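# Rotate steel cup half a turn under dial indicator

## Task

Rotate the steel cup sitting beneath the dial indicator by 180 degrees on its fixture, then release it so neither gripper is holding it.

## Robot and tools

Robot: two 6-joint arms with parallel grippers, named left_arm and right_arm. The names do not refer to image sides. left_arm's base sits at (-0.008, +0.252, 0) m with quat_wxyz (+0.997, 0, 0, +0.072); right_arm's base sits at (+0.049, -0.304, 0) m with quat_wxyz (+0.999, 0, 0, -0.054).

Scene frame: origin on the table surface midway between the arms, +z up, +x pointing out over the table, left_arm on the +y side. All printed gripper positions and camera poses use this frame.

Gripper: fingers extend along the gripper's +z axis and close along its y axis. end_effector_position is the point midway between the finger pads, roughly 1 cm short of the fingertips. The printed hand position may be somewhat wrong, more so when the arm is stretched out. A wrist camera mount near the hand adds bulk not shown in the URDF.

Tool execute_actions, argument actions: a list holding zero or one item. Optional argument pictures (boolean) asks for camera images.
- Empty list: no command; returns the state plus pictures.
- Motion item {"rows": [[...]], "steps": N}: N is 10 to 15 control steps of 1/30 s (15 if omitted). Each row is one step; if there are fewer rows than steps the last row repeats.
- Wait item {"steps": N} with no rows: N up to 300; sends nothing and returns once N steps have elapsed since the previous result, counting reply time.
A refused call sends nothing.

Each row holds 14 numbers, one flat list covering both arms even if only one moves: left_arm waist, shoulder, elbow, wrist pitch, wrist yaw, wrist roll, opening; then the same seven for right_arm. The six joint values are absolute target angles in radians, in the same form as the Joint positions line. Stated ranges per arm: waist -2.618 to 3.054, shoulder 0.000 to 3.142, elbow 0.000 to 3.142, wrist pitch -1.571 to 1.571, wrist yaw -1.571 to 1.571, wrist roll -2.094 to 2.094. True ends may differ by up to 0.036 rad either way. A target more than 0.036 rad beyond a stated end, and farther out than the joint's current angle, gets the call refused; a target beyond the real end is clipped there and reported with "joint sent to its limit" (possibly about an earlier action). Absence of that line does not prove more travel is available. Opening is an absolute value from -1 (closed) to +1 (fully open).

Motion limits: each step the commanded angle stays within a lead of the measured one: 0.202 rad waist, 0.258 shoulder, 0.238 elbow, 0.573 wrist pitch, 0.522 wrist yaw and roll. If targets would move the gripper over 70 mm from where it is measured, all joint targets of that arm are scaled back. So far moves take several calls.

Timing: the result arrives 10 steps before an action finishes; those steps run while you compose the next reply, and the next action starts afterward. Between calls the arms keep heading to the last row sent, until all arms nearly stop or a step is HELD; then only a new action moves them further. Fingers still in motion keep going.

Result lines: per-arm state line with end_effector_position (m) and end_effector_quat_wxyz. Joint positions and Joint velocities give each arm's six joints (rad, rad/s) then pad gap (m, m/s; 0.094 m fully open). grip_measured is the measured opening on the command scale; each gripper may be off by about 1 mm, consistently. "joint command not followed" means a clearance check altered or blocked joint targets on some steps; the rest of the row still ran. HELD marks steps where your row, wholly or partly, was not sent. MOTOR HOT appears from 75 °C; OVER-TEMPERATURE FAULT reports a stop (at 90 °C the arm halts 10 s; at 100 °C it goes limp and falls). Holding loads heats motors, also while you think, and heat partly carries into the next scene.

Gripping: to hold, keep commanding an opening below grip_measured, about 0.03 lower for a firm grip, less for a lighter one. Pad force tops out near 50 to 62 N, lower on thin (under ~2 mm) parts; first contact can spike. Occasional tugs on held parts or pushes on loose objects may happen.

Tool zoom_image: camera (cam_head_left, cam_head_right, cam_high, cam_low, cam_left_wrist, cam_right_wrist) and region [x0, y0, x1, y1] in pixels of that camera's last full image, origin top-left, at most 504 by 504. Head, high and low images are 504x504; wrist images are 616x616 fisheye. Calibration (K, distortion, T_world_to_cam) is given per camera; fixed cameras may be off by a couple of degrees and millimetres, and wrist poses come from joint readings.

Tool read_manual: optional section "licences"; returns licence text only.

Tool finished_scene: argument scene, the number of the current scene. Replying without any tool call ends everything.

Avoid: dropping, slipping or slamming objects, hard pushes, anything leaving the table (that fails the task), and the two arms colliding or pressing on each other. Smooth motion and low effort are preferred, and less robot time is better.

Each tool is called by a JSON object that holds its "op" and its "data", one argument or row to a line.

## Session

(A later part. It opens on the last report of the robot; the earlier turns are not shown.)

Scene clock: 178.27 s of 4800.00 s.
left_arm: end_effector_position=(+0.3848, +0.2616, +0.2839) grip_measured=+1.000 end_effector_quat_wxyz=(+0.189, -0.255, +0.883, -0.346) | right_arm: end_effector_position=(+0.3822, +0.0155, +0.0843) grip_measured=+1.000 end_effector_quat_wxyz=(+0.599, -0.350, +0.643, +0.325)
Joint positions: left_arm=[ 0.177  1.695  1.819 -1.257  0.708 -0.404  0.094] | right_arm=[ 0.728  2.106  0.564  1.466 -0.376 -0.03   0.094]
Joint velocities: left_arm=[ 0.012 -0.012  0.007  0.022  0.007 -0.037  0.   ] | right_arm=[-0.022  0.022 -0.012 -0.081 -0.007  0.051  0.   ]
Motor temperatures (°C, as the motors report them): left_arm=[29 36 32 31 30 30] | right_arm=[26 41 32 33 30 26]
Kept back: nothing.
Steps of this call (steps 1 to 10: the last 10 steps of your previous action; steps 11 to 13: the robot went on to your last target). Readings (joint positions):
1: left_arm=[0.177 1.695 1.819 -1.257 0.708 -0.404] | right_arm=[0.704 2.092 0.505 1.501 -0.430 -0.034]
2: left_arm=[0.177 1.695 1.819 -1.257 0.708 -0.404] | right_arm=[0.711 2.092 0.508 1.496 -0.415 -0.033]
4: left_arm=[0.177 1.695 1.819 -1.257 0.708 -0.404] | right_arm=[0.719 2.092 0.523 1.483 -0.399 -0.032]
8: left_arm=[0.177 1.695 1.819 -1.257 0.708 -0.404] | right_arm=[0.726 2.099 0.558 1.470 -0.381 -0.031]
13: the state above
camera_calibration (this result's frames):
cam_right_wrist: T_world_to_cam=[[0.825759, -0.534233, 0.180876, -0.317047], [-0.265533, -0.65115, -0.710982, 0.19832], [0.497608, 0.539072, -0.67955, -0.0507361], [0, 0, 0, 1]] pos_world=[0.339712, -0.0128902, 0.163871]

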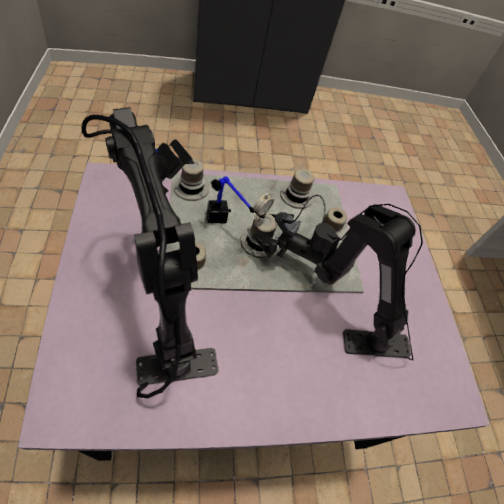

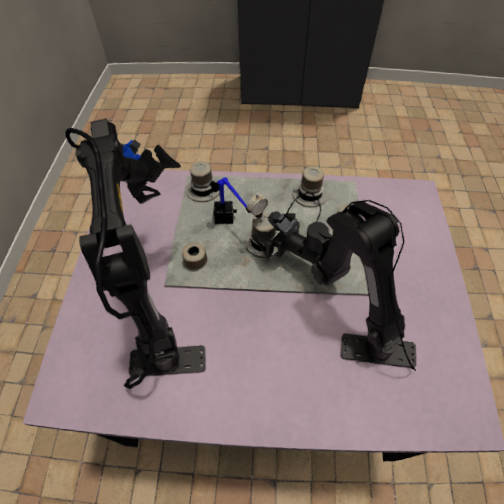

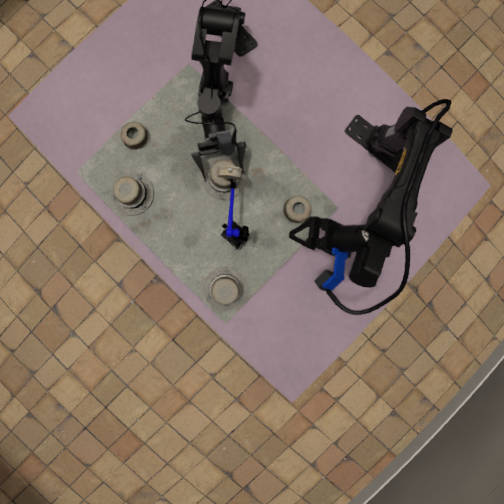

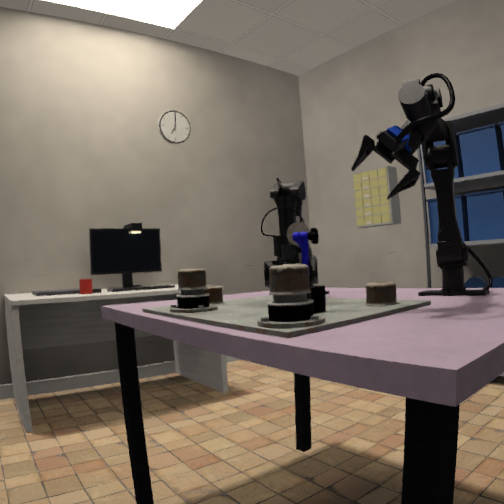

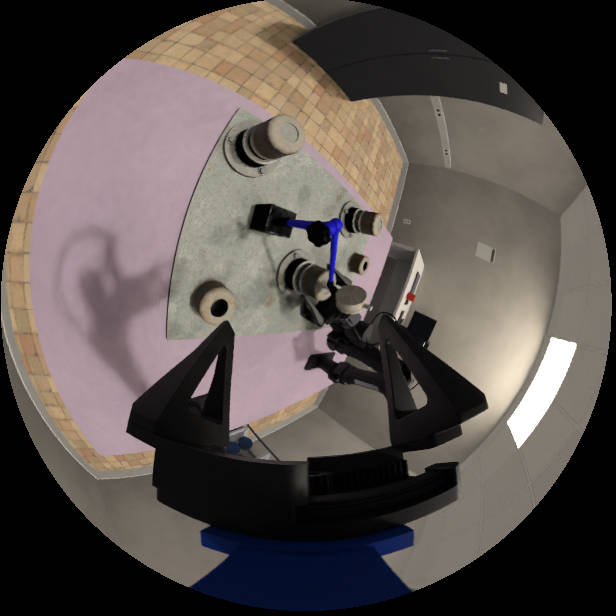

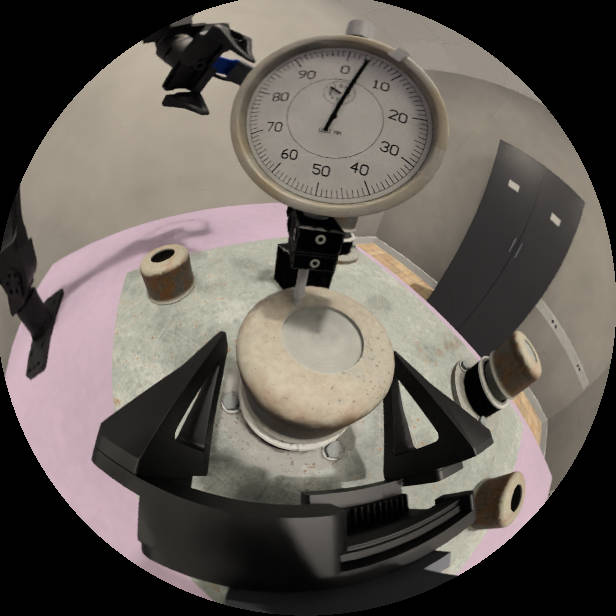

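{"op": "execute_actions", "data": {
  "actions": [
    {"rows": [
[0.177,1.695,1.819,-1.257,0.708,-0.404,1, 0.728,2.106,0.564,1.466,-0.376,-0.030,0.8],
[0.177,1.695,1.819,-1.257,0.708,-0.404,1, 0.728,2.106,0.564,1.466,-0.376,-0.030,0.66],
[0.177,1.695,1.819,-1.257,0.708,-0.404,1, 0.728,2.106,0.564,1.466,-0.376,-0.030,0.58],
[0.177,1.695,1.819,-1.257,0.708,-0.404,1, 0.728,2.106,0.564,1.466,-0.376,-0.030,0.53],
[0.177,1.695,1.819,-1.257,0.708,-0.404,1, 0.728,2.106,0.564,1.466,-0.376,-0.030,0.50],
[0.177,1.695,1.819,-1.257,0.708,-0.404,1, 0.728,2.106,0.564,1.466,-0.376,-0.030,0.48],
[0.177,1.695,1.819,-1.257,0.708,-0.404,1, 0.728,2.106,0.564,1.466,-0.376,-0.030,0.46],
[0.177,1.695,1.819,-1.257,0.708,-0.404,1, 0.728,2.106,0.564,1.466,-0.376,-0.030,0.44],
[0.177,1.695,1.819,-1.257,0.708,-0.404,1, 0.723,2.117,0.573,1.455,-0.381,-0.033,0.44],
[0.177,1.695,1.819,-1.257,0.708,-0.404,1, 0.719,2.126,0.581,1.445,-0.385,-0.035,0.44]
], "steps": 10}
  ]
}}

{"op": "execute_actions", "data": {
  "actions": [
    {"rows": [
[0.177,1.695,1.819,-1.257,0.708,-0.404,1, 0.7176,2.1279,0.5818,1.4412,-0.386,-0.035,0.44],
[0.177,1.695,1.819,-1.257,0.708,-0.404,1, 0.7102,2.1293,0.5849,1.4387,-0.4142,-0.0361,0.44],
[0.177,1.695,1.819,-1.257,0.708,-0.404,1, 0.6987,2.1327,0.5924,1.4313,-0.4812,-0.0408,0.44],
[0.177,1.695,1.819,-1.257,0.708,-0.404,1, 0.6826,2.1376,0.6029,1.4223,-0.5617,-0.0465,0.44],
[0.177,1.695,1.819,-1.257,0.708,-0.404,1, 0.662,2.1438,0.6163,1.4087,-0.6519,-0.0517,0.44],
[0.177,1.695,1.819,-1.257,0.708,-0.404,1, 0.641,2.1524,0.6344,1.3915,-0.753,-0.0571,0.44],
[0.177,1.695,1.819,-1.257,0.708,-0.404,1, 0.6206,2.1617,0.6537,1.3746,-0.8352,-0.061,0.44],
[0.177,1.695,1.819,-1.257,0.708,-0.404,1, 0.6014,2.1715,0.6744,1.3611,-0.8945,-0.0637,0.44],
[0.177,1.695,1.819,-1.257,0.708,-0.404,1, 0.5845,2.1824,0.6979,1.3464,-0.9523,-0.0663,0.44],
[0.177,1.695,1.819,-1.257,0.708,-0.404,1, 0.5676,2.1932,0.7215,1.3316,-1.0098,-0.0688,0.44]
], "steps": 10}
  ],
  "pictures": true
}}

{"op": "zoom_image", "data": {
  "camera": "cam_right_wrist",
  "region": [220, 20, 460, 220]
}}

{"op": "execute_actions", "data": {
  "actions": [
    {"rows": [
[0.177,1.695,1.819,-1.257,0.708,-0.404,1, 0.5533,2.2057,0.7483,1.3152,-1.0647,-0.0706,0.44],
[0.177,1.695,1.819,-1.257,0.708,-0.404,1, 0.5392,2.2181,0.7752,1.2988,-1.1196,-0.0724,0.44],
[0.177,1.695,1.819,-1.257,0.708,-0.404,1, 0.5267,2.2314,0.8037,1.2822,-1.1725,-0.0744,0.44],
[0.177,1.695,1.819,-1.257,0.708,-0.404,1, 0.5156,2.2453,0.8336,1.2653,-1.2245,-0.0765,0.44],
[0.177,1.695,1.819,-1.257,0.708,-0.404,1, 0.5049,2.2593,0.8638,1.2486,-1.2757,-0.0783,0.44],
[0.177,1.695,1.819,-1.257,0.708,-0.404,1, 0.4966,2.2743,0.896,1.2322,-1.325,-0.0795,0.44],
[0.177,1.695,1.819,-1.257,0.708,-0.404,1, 0.4889,2.2883,0.9261,1.2158,-1.3743,-0.0806,0.44],
[0.177,1.695,1.819,-1.257,0.708,-0.404,1, 0.4835,2.3011,0.9537,1.2025,-1.4079,-0.081,0.44],
[0.177,1.695,1.819,-1.257,0.708,-0.404,1, 0.4797,2.3124,0.9778,1.1952,-1.4258,-0.0812,0.44],
[0.177,1.695,1.819,-1.257,0.708,-0.404,1, 0.4766,2.3217,0.9976,1.1908,-1.4368,-0.0812,0.44]
], "steps": 10}
  ],
  "pictures": true
}}

{"op": "zoom_image", "data": {
  "camera": "cam_right_wrist",
  "region": [240, 20, 480, 230]
}}

{"op": "execute_actions", "data": {
  "actions": [
    {"rows": [
[0.177,1.695,1.819,-1.257,0.708,-0.404,1, 0.4742,2.3288,1.013,1.1882,-1.443,-0.0812,0.44],
[0.177,1.695,1.819,-1.257,0.708,-0.404,1, 0.4727,2.334,1.0241,1.1886,-1.4421,-0.0812,0.44],
[0.177,1.695,1.819,-1.257,0.708,-0.404,1, 0.4721,2.3372,1.0311,1.1909,-1.4364,-0.0812,0.44],
[0.177,1.695,1.819,-1.257,0.708,-0.404,1, 0.4719,2.3383,1.0335,1.1961,-1.4237,-0.0812,0.44],
[0.177,1.695,1.819,-1.257,0.708,-0.404,1, 0.4719,2.3383,1.0335,1.2031,-1.4064,-0.081,0.44],
[0.177,1.695,1.819,-1.257,0.708,-0.404,1, 0.4719,2.3383,1.0335,1.2075,-1.3957,-0.081,0.44]
], "steps": 10}
  ],
  "pictures": true
}}

{"op": "zoom_image", "data": {
  "camera": "cam_right_wrist",
  "region": [270, 30, 490, 240]
}}

{"op": "execute_actions", "data": {
  "actions": [
    {"steps": 11}
  ],
  "pictures": true
}}

{"op": "zoom_image", "data": {
  "camera": "cam_right_wrist",
  "region": [270, 30, 490, 240]
}}

Scene clock: 188.53 s of 4800.00 s.
left_arm: end_effector_position=(+0.3848, +0.2616, +0.2839) grip_measured=+1.000 end_effector_quat_wxyz=(+0.189, -0.255, +0.883, -0.346) | right_arm: end_effector_position=(+0.3824, +0.0153, +0.0838) grip_measured=+1.000 end_effector_quat_wxyz=(+0.598, -0.350, +0.644, +0.324)
Joint positions: left_arm=[ 0.177  1.695  1.819 -1.257  0.708 -0.404  0.094] | right_arm=[ 0.728  2.107  0.564  1.464 -0.374 -0.03   0.094]
Joint velocities: left_arm=[ 0.007 -0.002 -0.002  0.022 -0.037 -0.022  0.   ] | right_arm=[ 0.017  0.002 -0.007  0.037  0.051  0.051  0.   ]
Motor temperatures (°C, as the motors report them): left_arm=[29 36 32 31 30 30] | right_arm=[26 38 33 34 30 26]
Kept back: the last 10 steps of this action.
Steps of this call (steps 1 to 30: the robot went on to your last target; steps 31 to 90: nothing new was sent; then 7.27 s passed at rest). Readings (joint positions):
1: left_arm=[0.177 1.695 1.819 -1.257 0.708 -0.404] | right_arm=[0.728 2.107 0.564 1.465 -0.376 -0.030]
2: left_arm=[0.177 1.695 1.819 -1.257 0.708 -0.404] | right_arm=[0.728 2.107 0.564 1.464 -0.375 -0.030]
4: left_arm=[0.177 1.695 1.819 -1.257 0.708 -0.404] | right_arm=[0.728 2.107 0.564 1.464 -0.375 -0.030]
8: left_arm=[0.177 1.695 1.819 -1.257 0.708 -0.404] | right_arm=[0.728 2.107 0.564 1.464 -0.374 -0.030]
90: the state above

Scene clock: 188.87 s of 4800.00 s.
left_arm: end_effector_position=(+0.3848, +0.2616, +0.2839) grip_measured=+1.000 end_effector_quat_wxyz=(+0.189, -0.255, +0.883, -0.346) | right_arm: end_effector_position=(+0.3816, +0.0158, +0.0838) grip_measured=+0.477 end_effector_quat_wxyz=(+0.598, -0.352, +0.643, +0.326)
Joint positions: left_arm=[ 0.177  1.695  1.819 -1.257  0.708 -0.404  0.094] | right_arm=[ 0.728  2.107  0.564  1.464 -0.38  -0.031  0.069]
Joint velocities: left_arm=[-0.012  0.002  0.002  0.007  0.037  0.066  0.   ] | right_arm=[-0.012 -0.002 -0.022 -0.037 -0.007 -0.037  0.001]
Motor temperatures (°C, as the motors report them): left_arm=[29 36 32 31 30 30] | right_arm=[26 38 33 34 30 26]
Kept back: the last 10 steps of this action.
Steps of this call (steps 1 to 10: the last 10 steps of your previous action). Readings (joint positions):
1: left_arm=[0.177 1.695 1.819 -1.257 0.708 -0.404] | right_arm=[0.728 2.107 0.564 1.464 -0.374 -0.030]
2: left_arm=[0.177 1.695 1.819 -1.257 0.708 -0.404] | right_arm=[0.728 2.107 0.564 1.464 -0.374 -0.030]
4: left_arm=[0.177 1.695 1.819 -1.257 0.708 -0.404] | right_arm=[0.728 2.107 0.564 1.464 -0.374 -0.030]
8: left_arm=[0.177 1.695 1.819 -1.257 0.708 -0.404] | right_arm=[0.728 2.107 0.564 1.464 -0.379 -0.030]
10: the state above
camera_calibration (this result's frames):
cam_right_wrist: T_world_to_cam=[[0.82801, -0.530812, 0.180658, -0.317166], [-0.263789, -0.653079, -0.709862, 0.197296], [0.494787, 0.540117, -0.680778, -0.0498028], [0, 0, 0, 1]] pos_world=[0.339303, -0.0126066, 0.163447]

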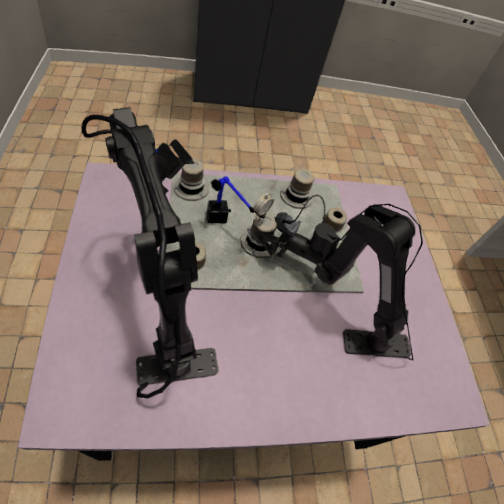

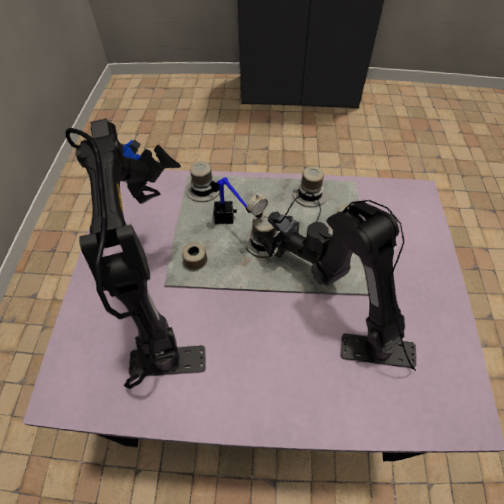

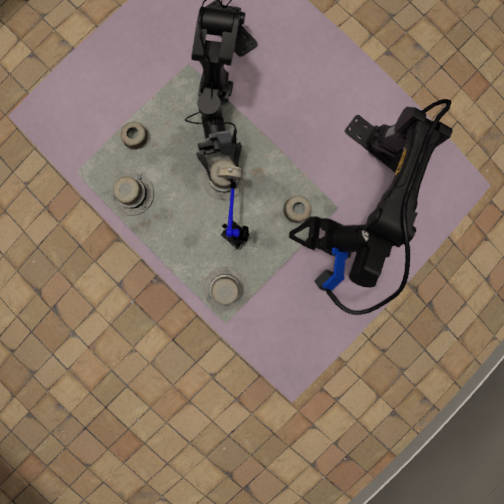

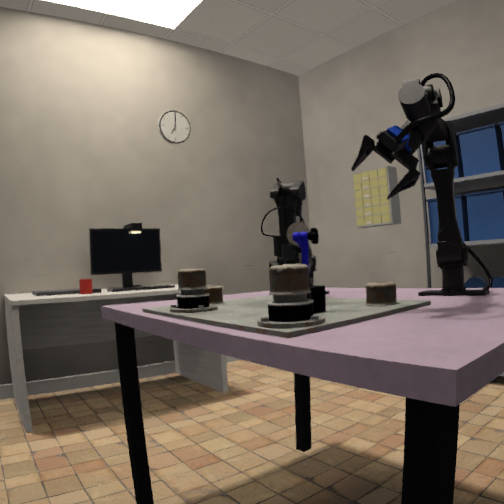

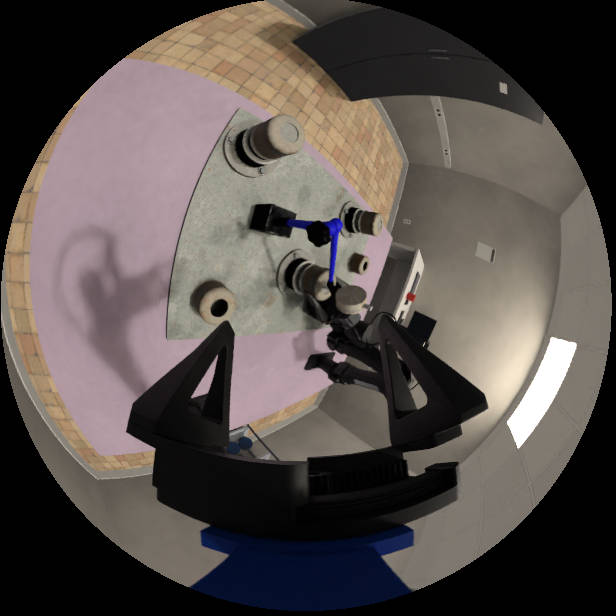

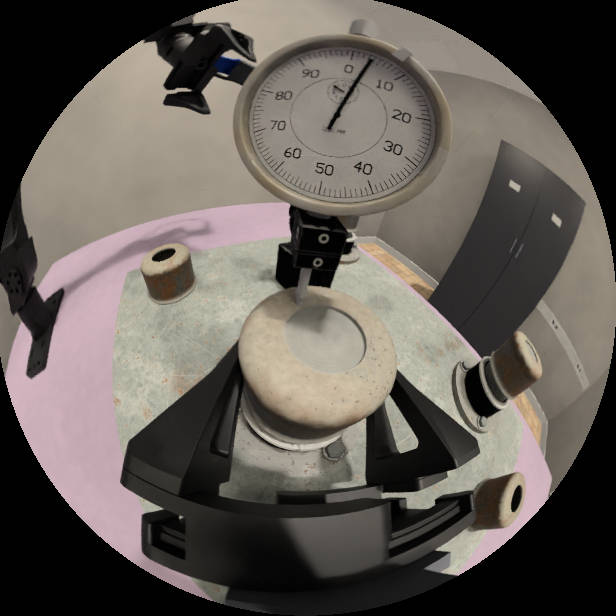

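Region (220, 20, 460, 220) of cam_right_wrist's 616x616 image, scaled by 2.100, with more detail than that image has.

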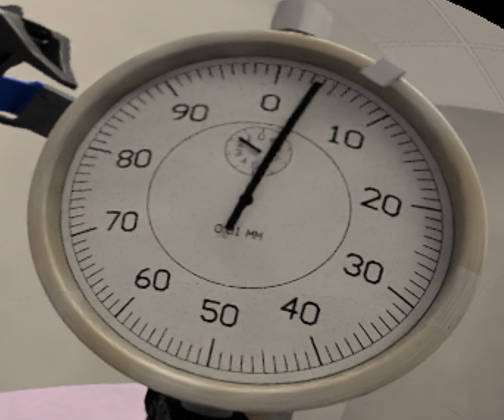

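Scene clock: 189.20 s of 4800.00 s.
left_arm: end_effector_position=(+0.3848, +0.2616, +0.2839) grip_measured=+1.000 end_effector_quat_wxyz=(+0.189, -0.255, +0.883, -0.346) | right_arm: end_effector_position=(+0.3805, +0.0165, +0.0840) grip_measured=+0.477 end_effector_quat_wxyz=(+0.556, -0.426, +0.589, +0.402)
Joint positions: left_arm=[ 0.177  1.695  1.819 -1.257  0.708 -0.404  0.094] | right_arm=[ 0.606  2.153  0.664  1.41  -0.753 -0.055  0.069]
Joint velocities: left_arm=[ 0.017 -0.007 -0.007 -0.022 -0.022 -0.051  0.   ] | right_arm=[-0.535  0.271  0.593 -0.315 -1.81  -0.066  0.   ]
Motor temperatures (°C, as the motors report them): left_arm=[29 36 32 31 30 30] | right_arm=[26 38 33 34 30 26]
Kept back: the last 10 steps of this action.
Steps of this call (steps 1 to 10: the last 10 steps of your previous action). Readings (joint positions):
1: left_arm=[0.177 1.695 1.819 -1.257 0.708 -0.404] | right_arm=[0.728 2.107 0.564 1.464 -0.380 -0.031]
2: left_arm=[0.177 1.695 1.819 -1.257 0.708 -0.404] | right_arm=[0.727 2.107 0.564 1.464 -0.382 -0.031]
4: left_arm=[0.177 1.695 1.819 -1.257 0.708 -0.404] | right_arm=[0.715 2.108 0.570 1.458 -0.419 -0.034]
8: left_arm=[0.177 1.695 1.819 -1.257 0.708 -0.404] | right_arm=[0.644 2.133 0.623 1.431 -0.629 -0.048]
10: the state above
camera_calibration (this result's frames):
cam_right_wrist: T_world_to_cam=[[0.933687, -0.309743, 0.179689, -0.359761], [-0.0894062, -0.687549, -0.720613, 0.132696], [0.34675, 0.656761, -0.669648, 0.00399095], [0, 0, 0, 1]] pos_world=[0.346385, -0.0228196, 0.16294]

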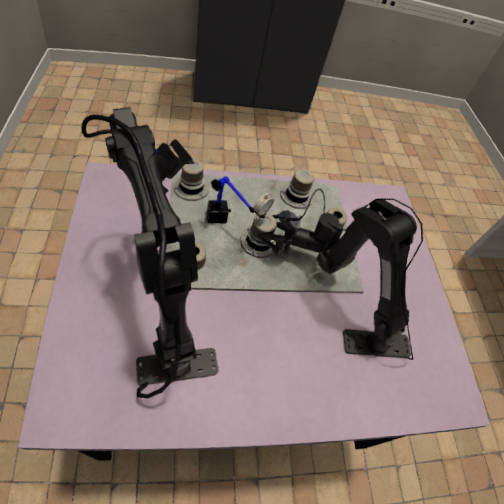

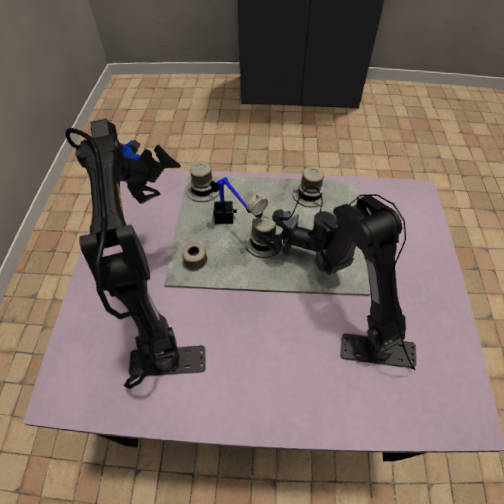

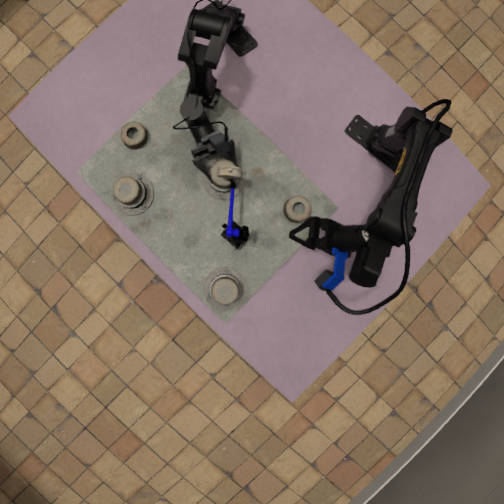

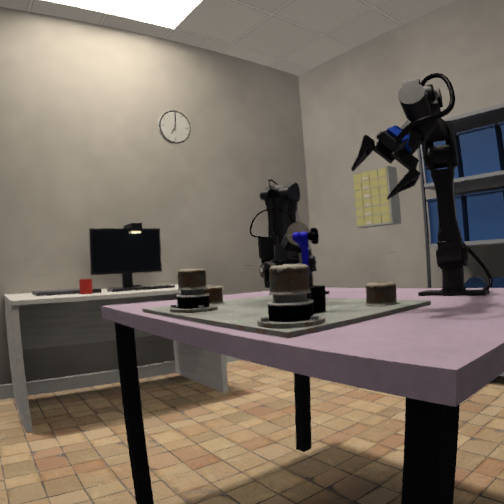

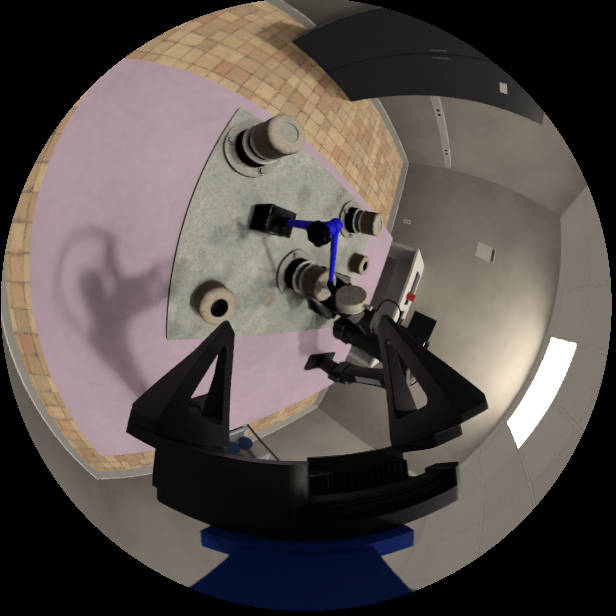

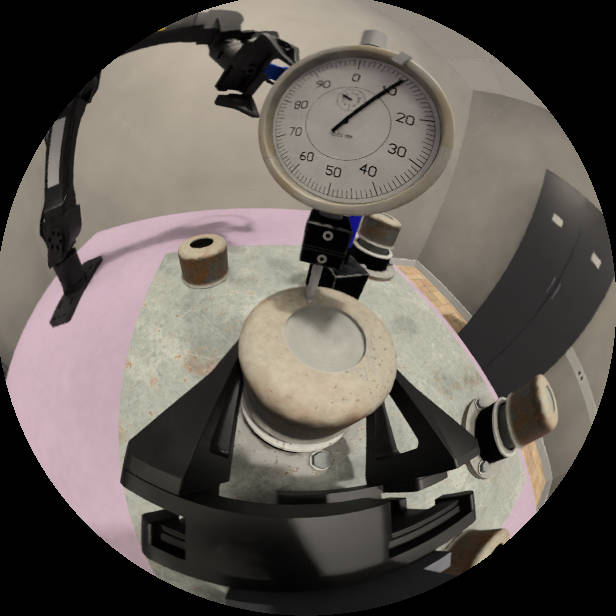

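Region (240, 20, 480, 230) of cam_right_wrist's 616x616 image, scaled by 2.100, with more detail than that image has; it fills the top 441 rows of this view, and the rest is white.

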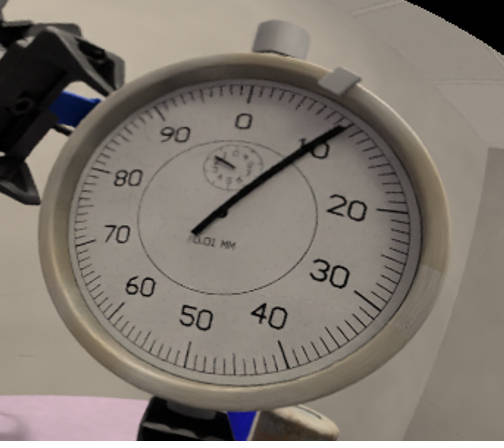

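Scene clock: 189.53 s of 4800.00 s.
left_arm: end_effector_position=(+0.3848, +0.2616, +0.2839) grip_measured=+1.000 end_effector_quat_wxyz=(+0.189, -0.255, +0.883, -0.346) | right_arm: end_effector_position=(+0.3796, +0.0155, +0.0850) grip_measured=+0.477 end_effector_quat_wxyz=(-0.470, +0.530, -0.479, -0.518)
Joint positions: left_arm=[ 0.177  1.695  1.819 -1.257  0.708 -0.404  0.094] | right_arm=[ 0.493  2.281  0.94   1.268 -1.285 -0.072  0.069]
Joint velocities: left_arm=[-0.002 -0.007  0.017 -0.022 -0.022  0.007  0.   ] | right_arm=[-0.149  0.33   0.681 -0.374 -1.077  0.007 -0.001]
Motor temperatures (°C, as the motors report them): left_arm=[29 36 32 31 30 30] | right_arm=[26 38 33 34 30 26]
Kept back: the last 10 steps of this action.
Steps of this call (steps 1 to 10: the last 10 steps of your previous action). Readings (joint positions):
1: left_arm=[0.177 1.695 1.819 -1.257 0.708 -0.404] | right_arm=[0.589 2.163 0.686 1.398 -0.814 -0.058]
2: left_arm=[0.177 1.695 1.819 -1.257 0.708 -0.404] | right_arm=[0.573 2.175 0.711 1.385 -0.873 -0.060]
4: left_arm=[0.177 1.695 1.819 -1.257 0.708 -0.404] | right_arm=[0.545 2.200 0.765 1.358 -0.990 -0.065]
8: left_arm=[0.177 1.695 1.819 -1.257 0.708 -0.404] | right_arm=[0.504 2.256 0.886 1.296 -1.204 -0.071]
10: the state above
camera_calibration (this result's frames):
cam_right_wrist: T_world_to_cam=[[0.979382, 0.0888992, 0.181406, -0.383059], [0.195896, -0.637316, -0.745288, 0.0257535], [0.0493576, 0.765458, -0.64159, 0.114456], [0, 0, 0, 1]] pos_world=[0.364467, -0.0371448, 0.162117]

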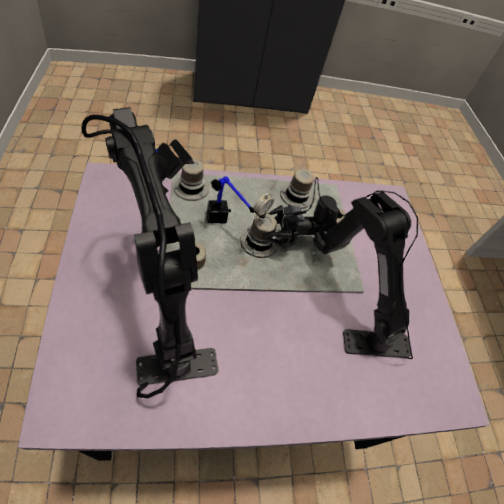

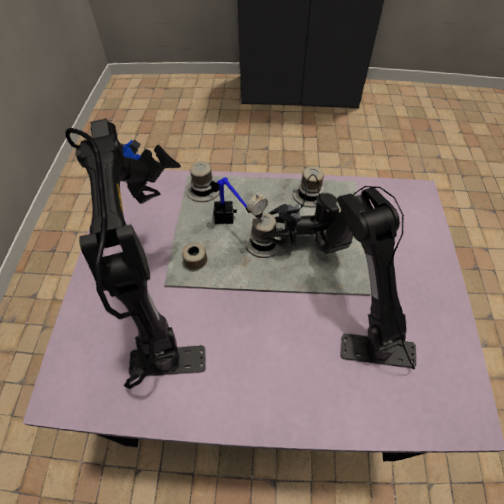

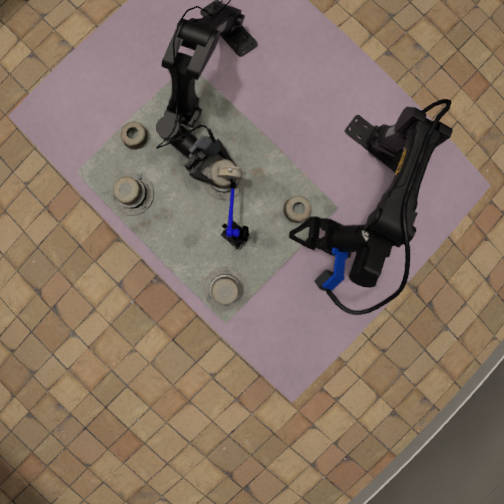

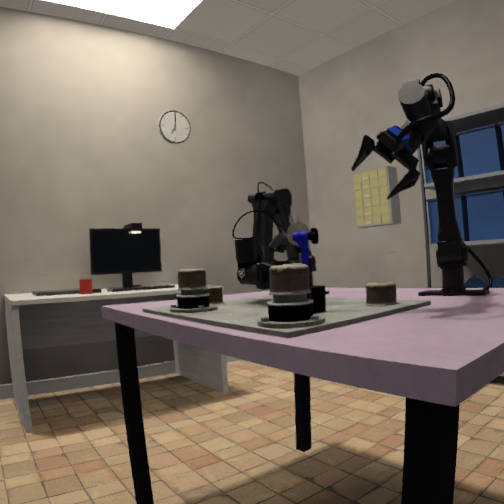

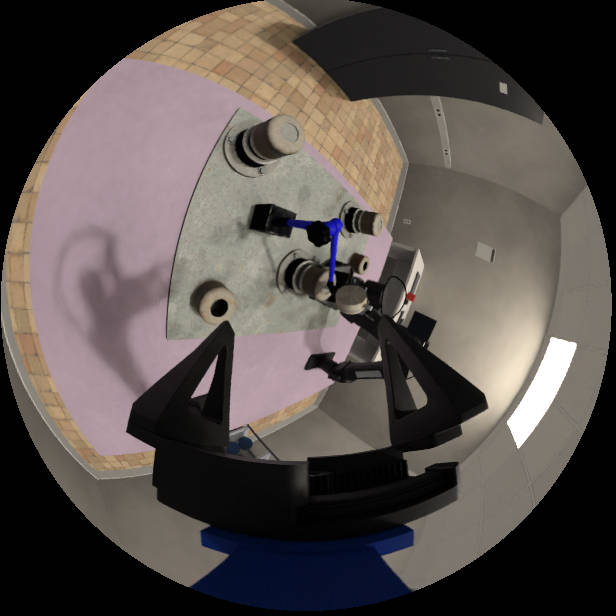

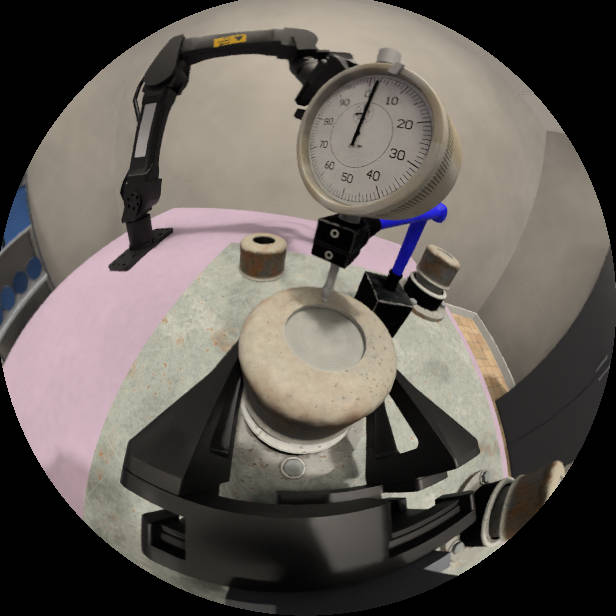

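Region (270, 30, 490, 240) of cam_right_wrist's 616x616 image, scaled by 2.291, with more detail than that image has; it fills the top 481 rows of this view, and the rest is white.

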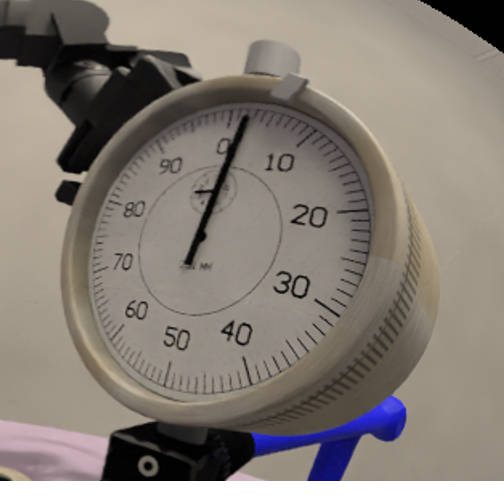

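Scene clock: 189.90 s of 4800.00 s.
left_arm: end_effector_position=(+0.3848, +0.2616, +0.2839) grip_measured=+1.000 end_effector_quat_wxyz=(+0.189, -0.255, +0.883, -0.346) | right_arm: end_effector_position=(+0.3795, +0.0153, +0.0853) grip_measured=+0.477 end_effector_quat_wxyz=(-0.449, +0.549, -0.453, -0.540)
Joint positions: left_arm=[ 0.177  1.695  1.819 -1.257  0.708 -0.404  0.094] | right_arm=[ 0.483  2.314  1.011  1.233 -1.383 -0.072  0.069]
Joint velocities: left_arm=[ 0.017 -0.007 -0.012  0.051 -0.037 -0.007  0.   ] | right_arm=[-0.002  0.012  0.007 -0.081 -0.007 -0.037 -0.001]
Motor temperatures (°C, as the motors report them): left_arm=[29 36 32 31 30 30] | right_arm=[26 38 33 34 30 26]
Kept back: nothing.
Steps of this call (steps 1 to 10: the last 10 steps of your previous action; step 11: the robot went on to your last target). Readings (joint positions):
1: left_arm=[0.177 1.695 1.819 -1.257 0.708 -0.404] | right_arm=[0.489 2.292 0.962 1.258 -1.317 -0.072]
2: left_arm=[0.177 1.695 1.819 -1.257 0.708 -0.404] | right_arm=[0.487 2.300 0.980 1.249 -1.341 -0.072]
4: left_arm=[0.177 1.695 1.819 -1.257 0.708 -0.404] | right_arm=[0.484 2.310 1.003 1.237 -1.372 -0.072]
8: left_arm=[0.177 1.695 1.819 -1.257 0.708 -0.404] | right_arm=[0.483 2.314 1.011 1.233 -1.383 -0.072]
11: the state above
camera_calibration (this result's frames):
cam_right_wrist: T_world_to_cam=[[0.967946, 0.17278, 0.182282, -0.380022], [0.250511, -0.612186, -0.749981, 0.00514049], [-0.0179917, 0.771605, -0.635847, 0.139754], [0, 0, 0, 1]] pos_world=[0.369068, -0.0390278, 0.161989]

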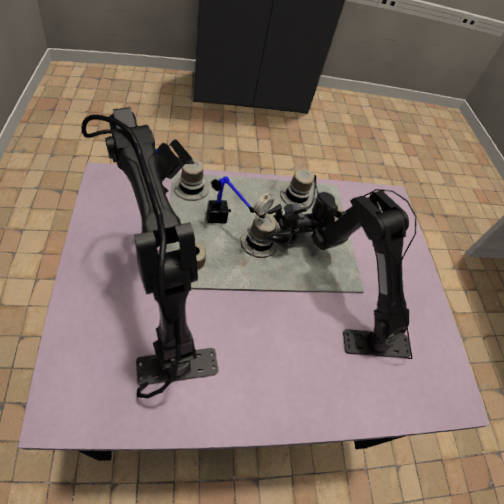

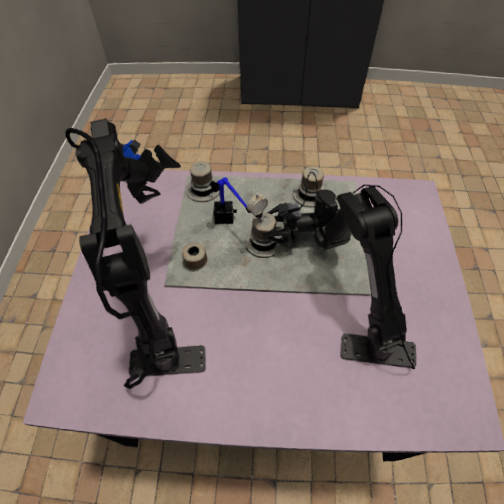

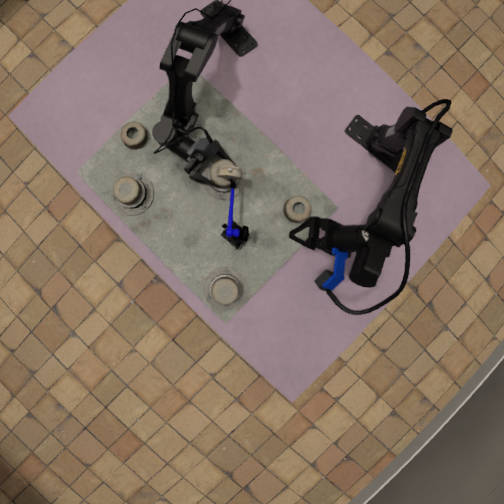

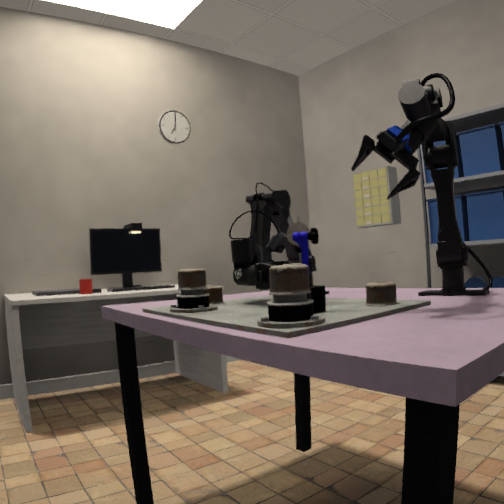

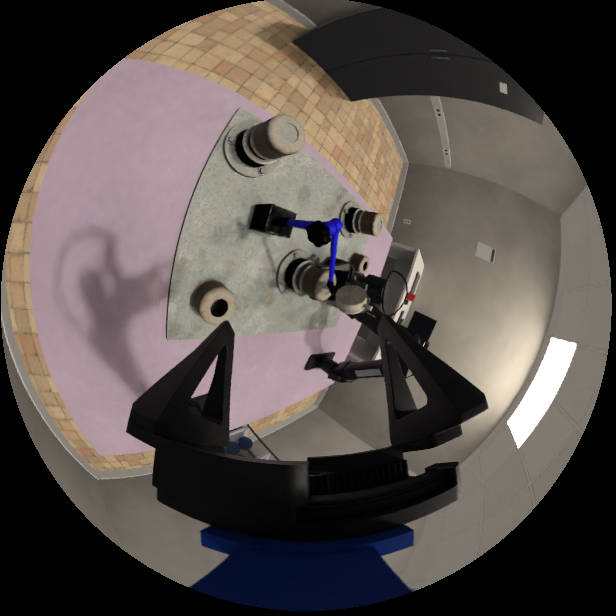

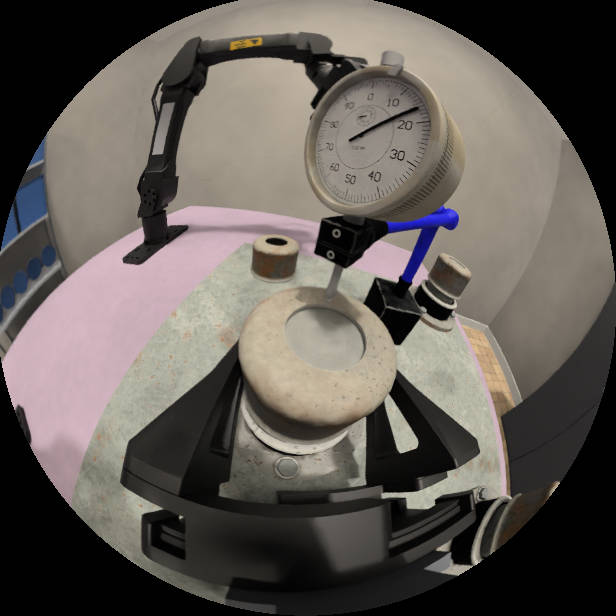

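Region (270, 30, 490, 240) of cam_right_wrist's 616x616 image, scaled by 2.291, with more detail than that image has; it fills the top 481 rows of this view, and the rest is white.

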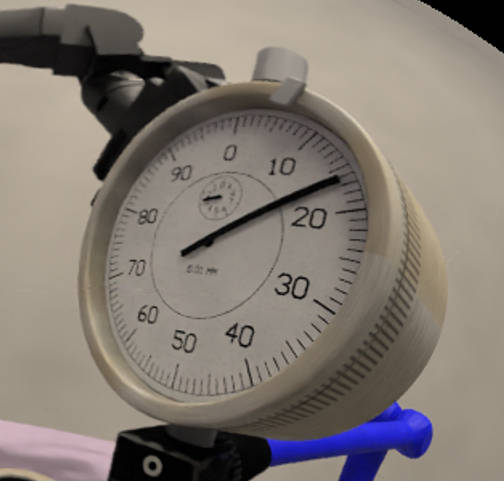

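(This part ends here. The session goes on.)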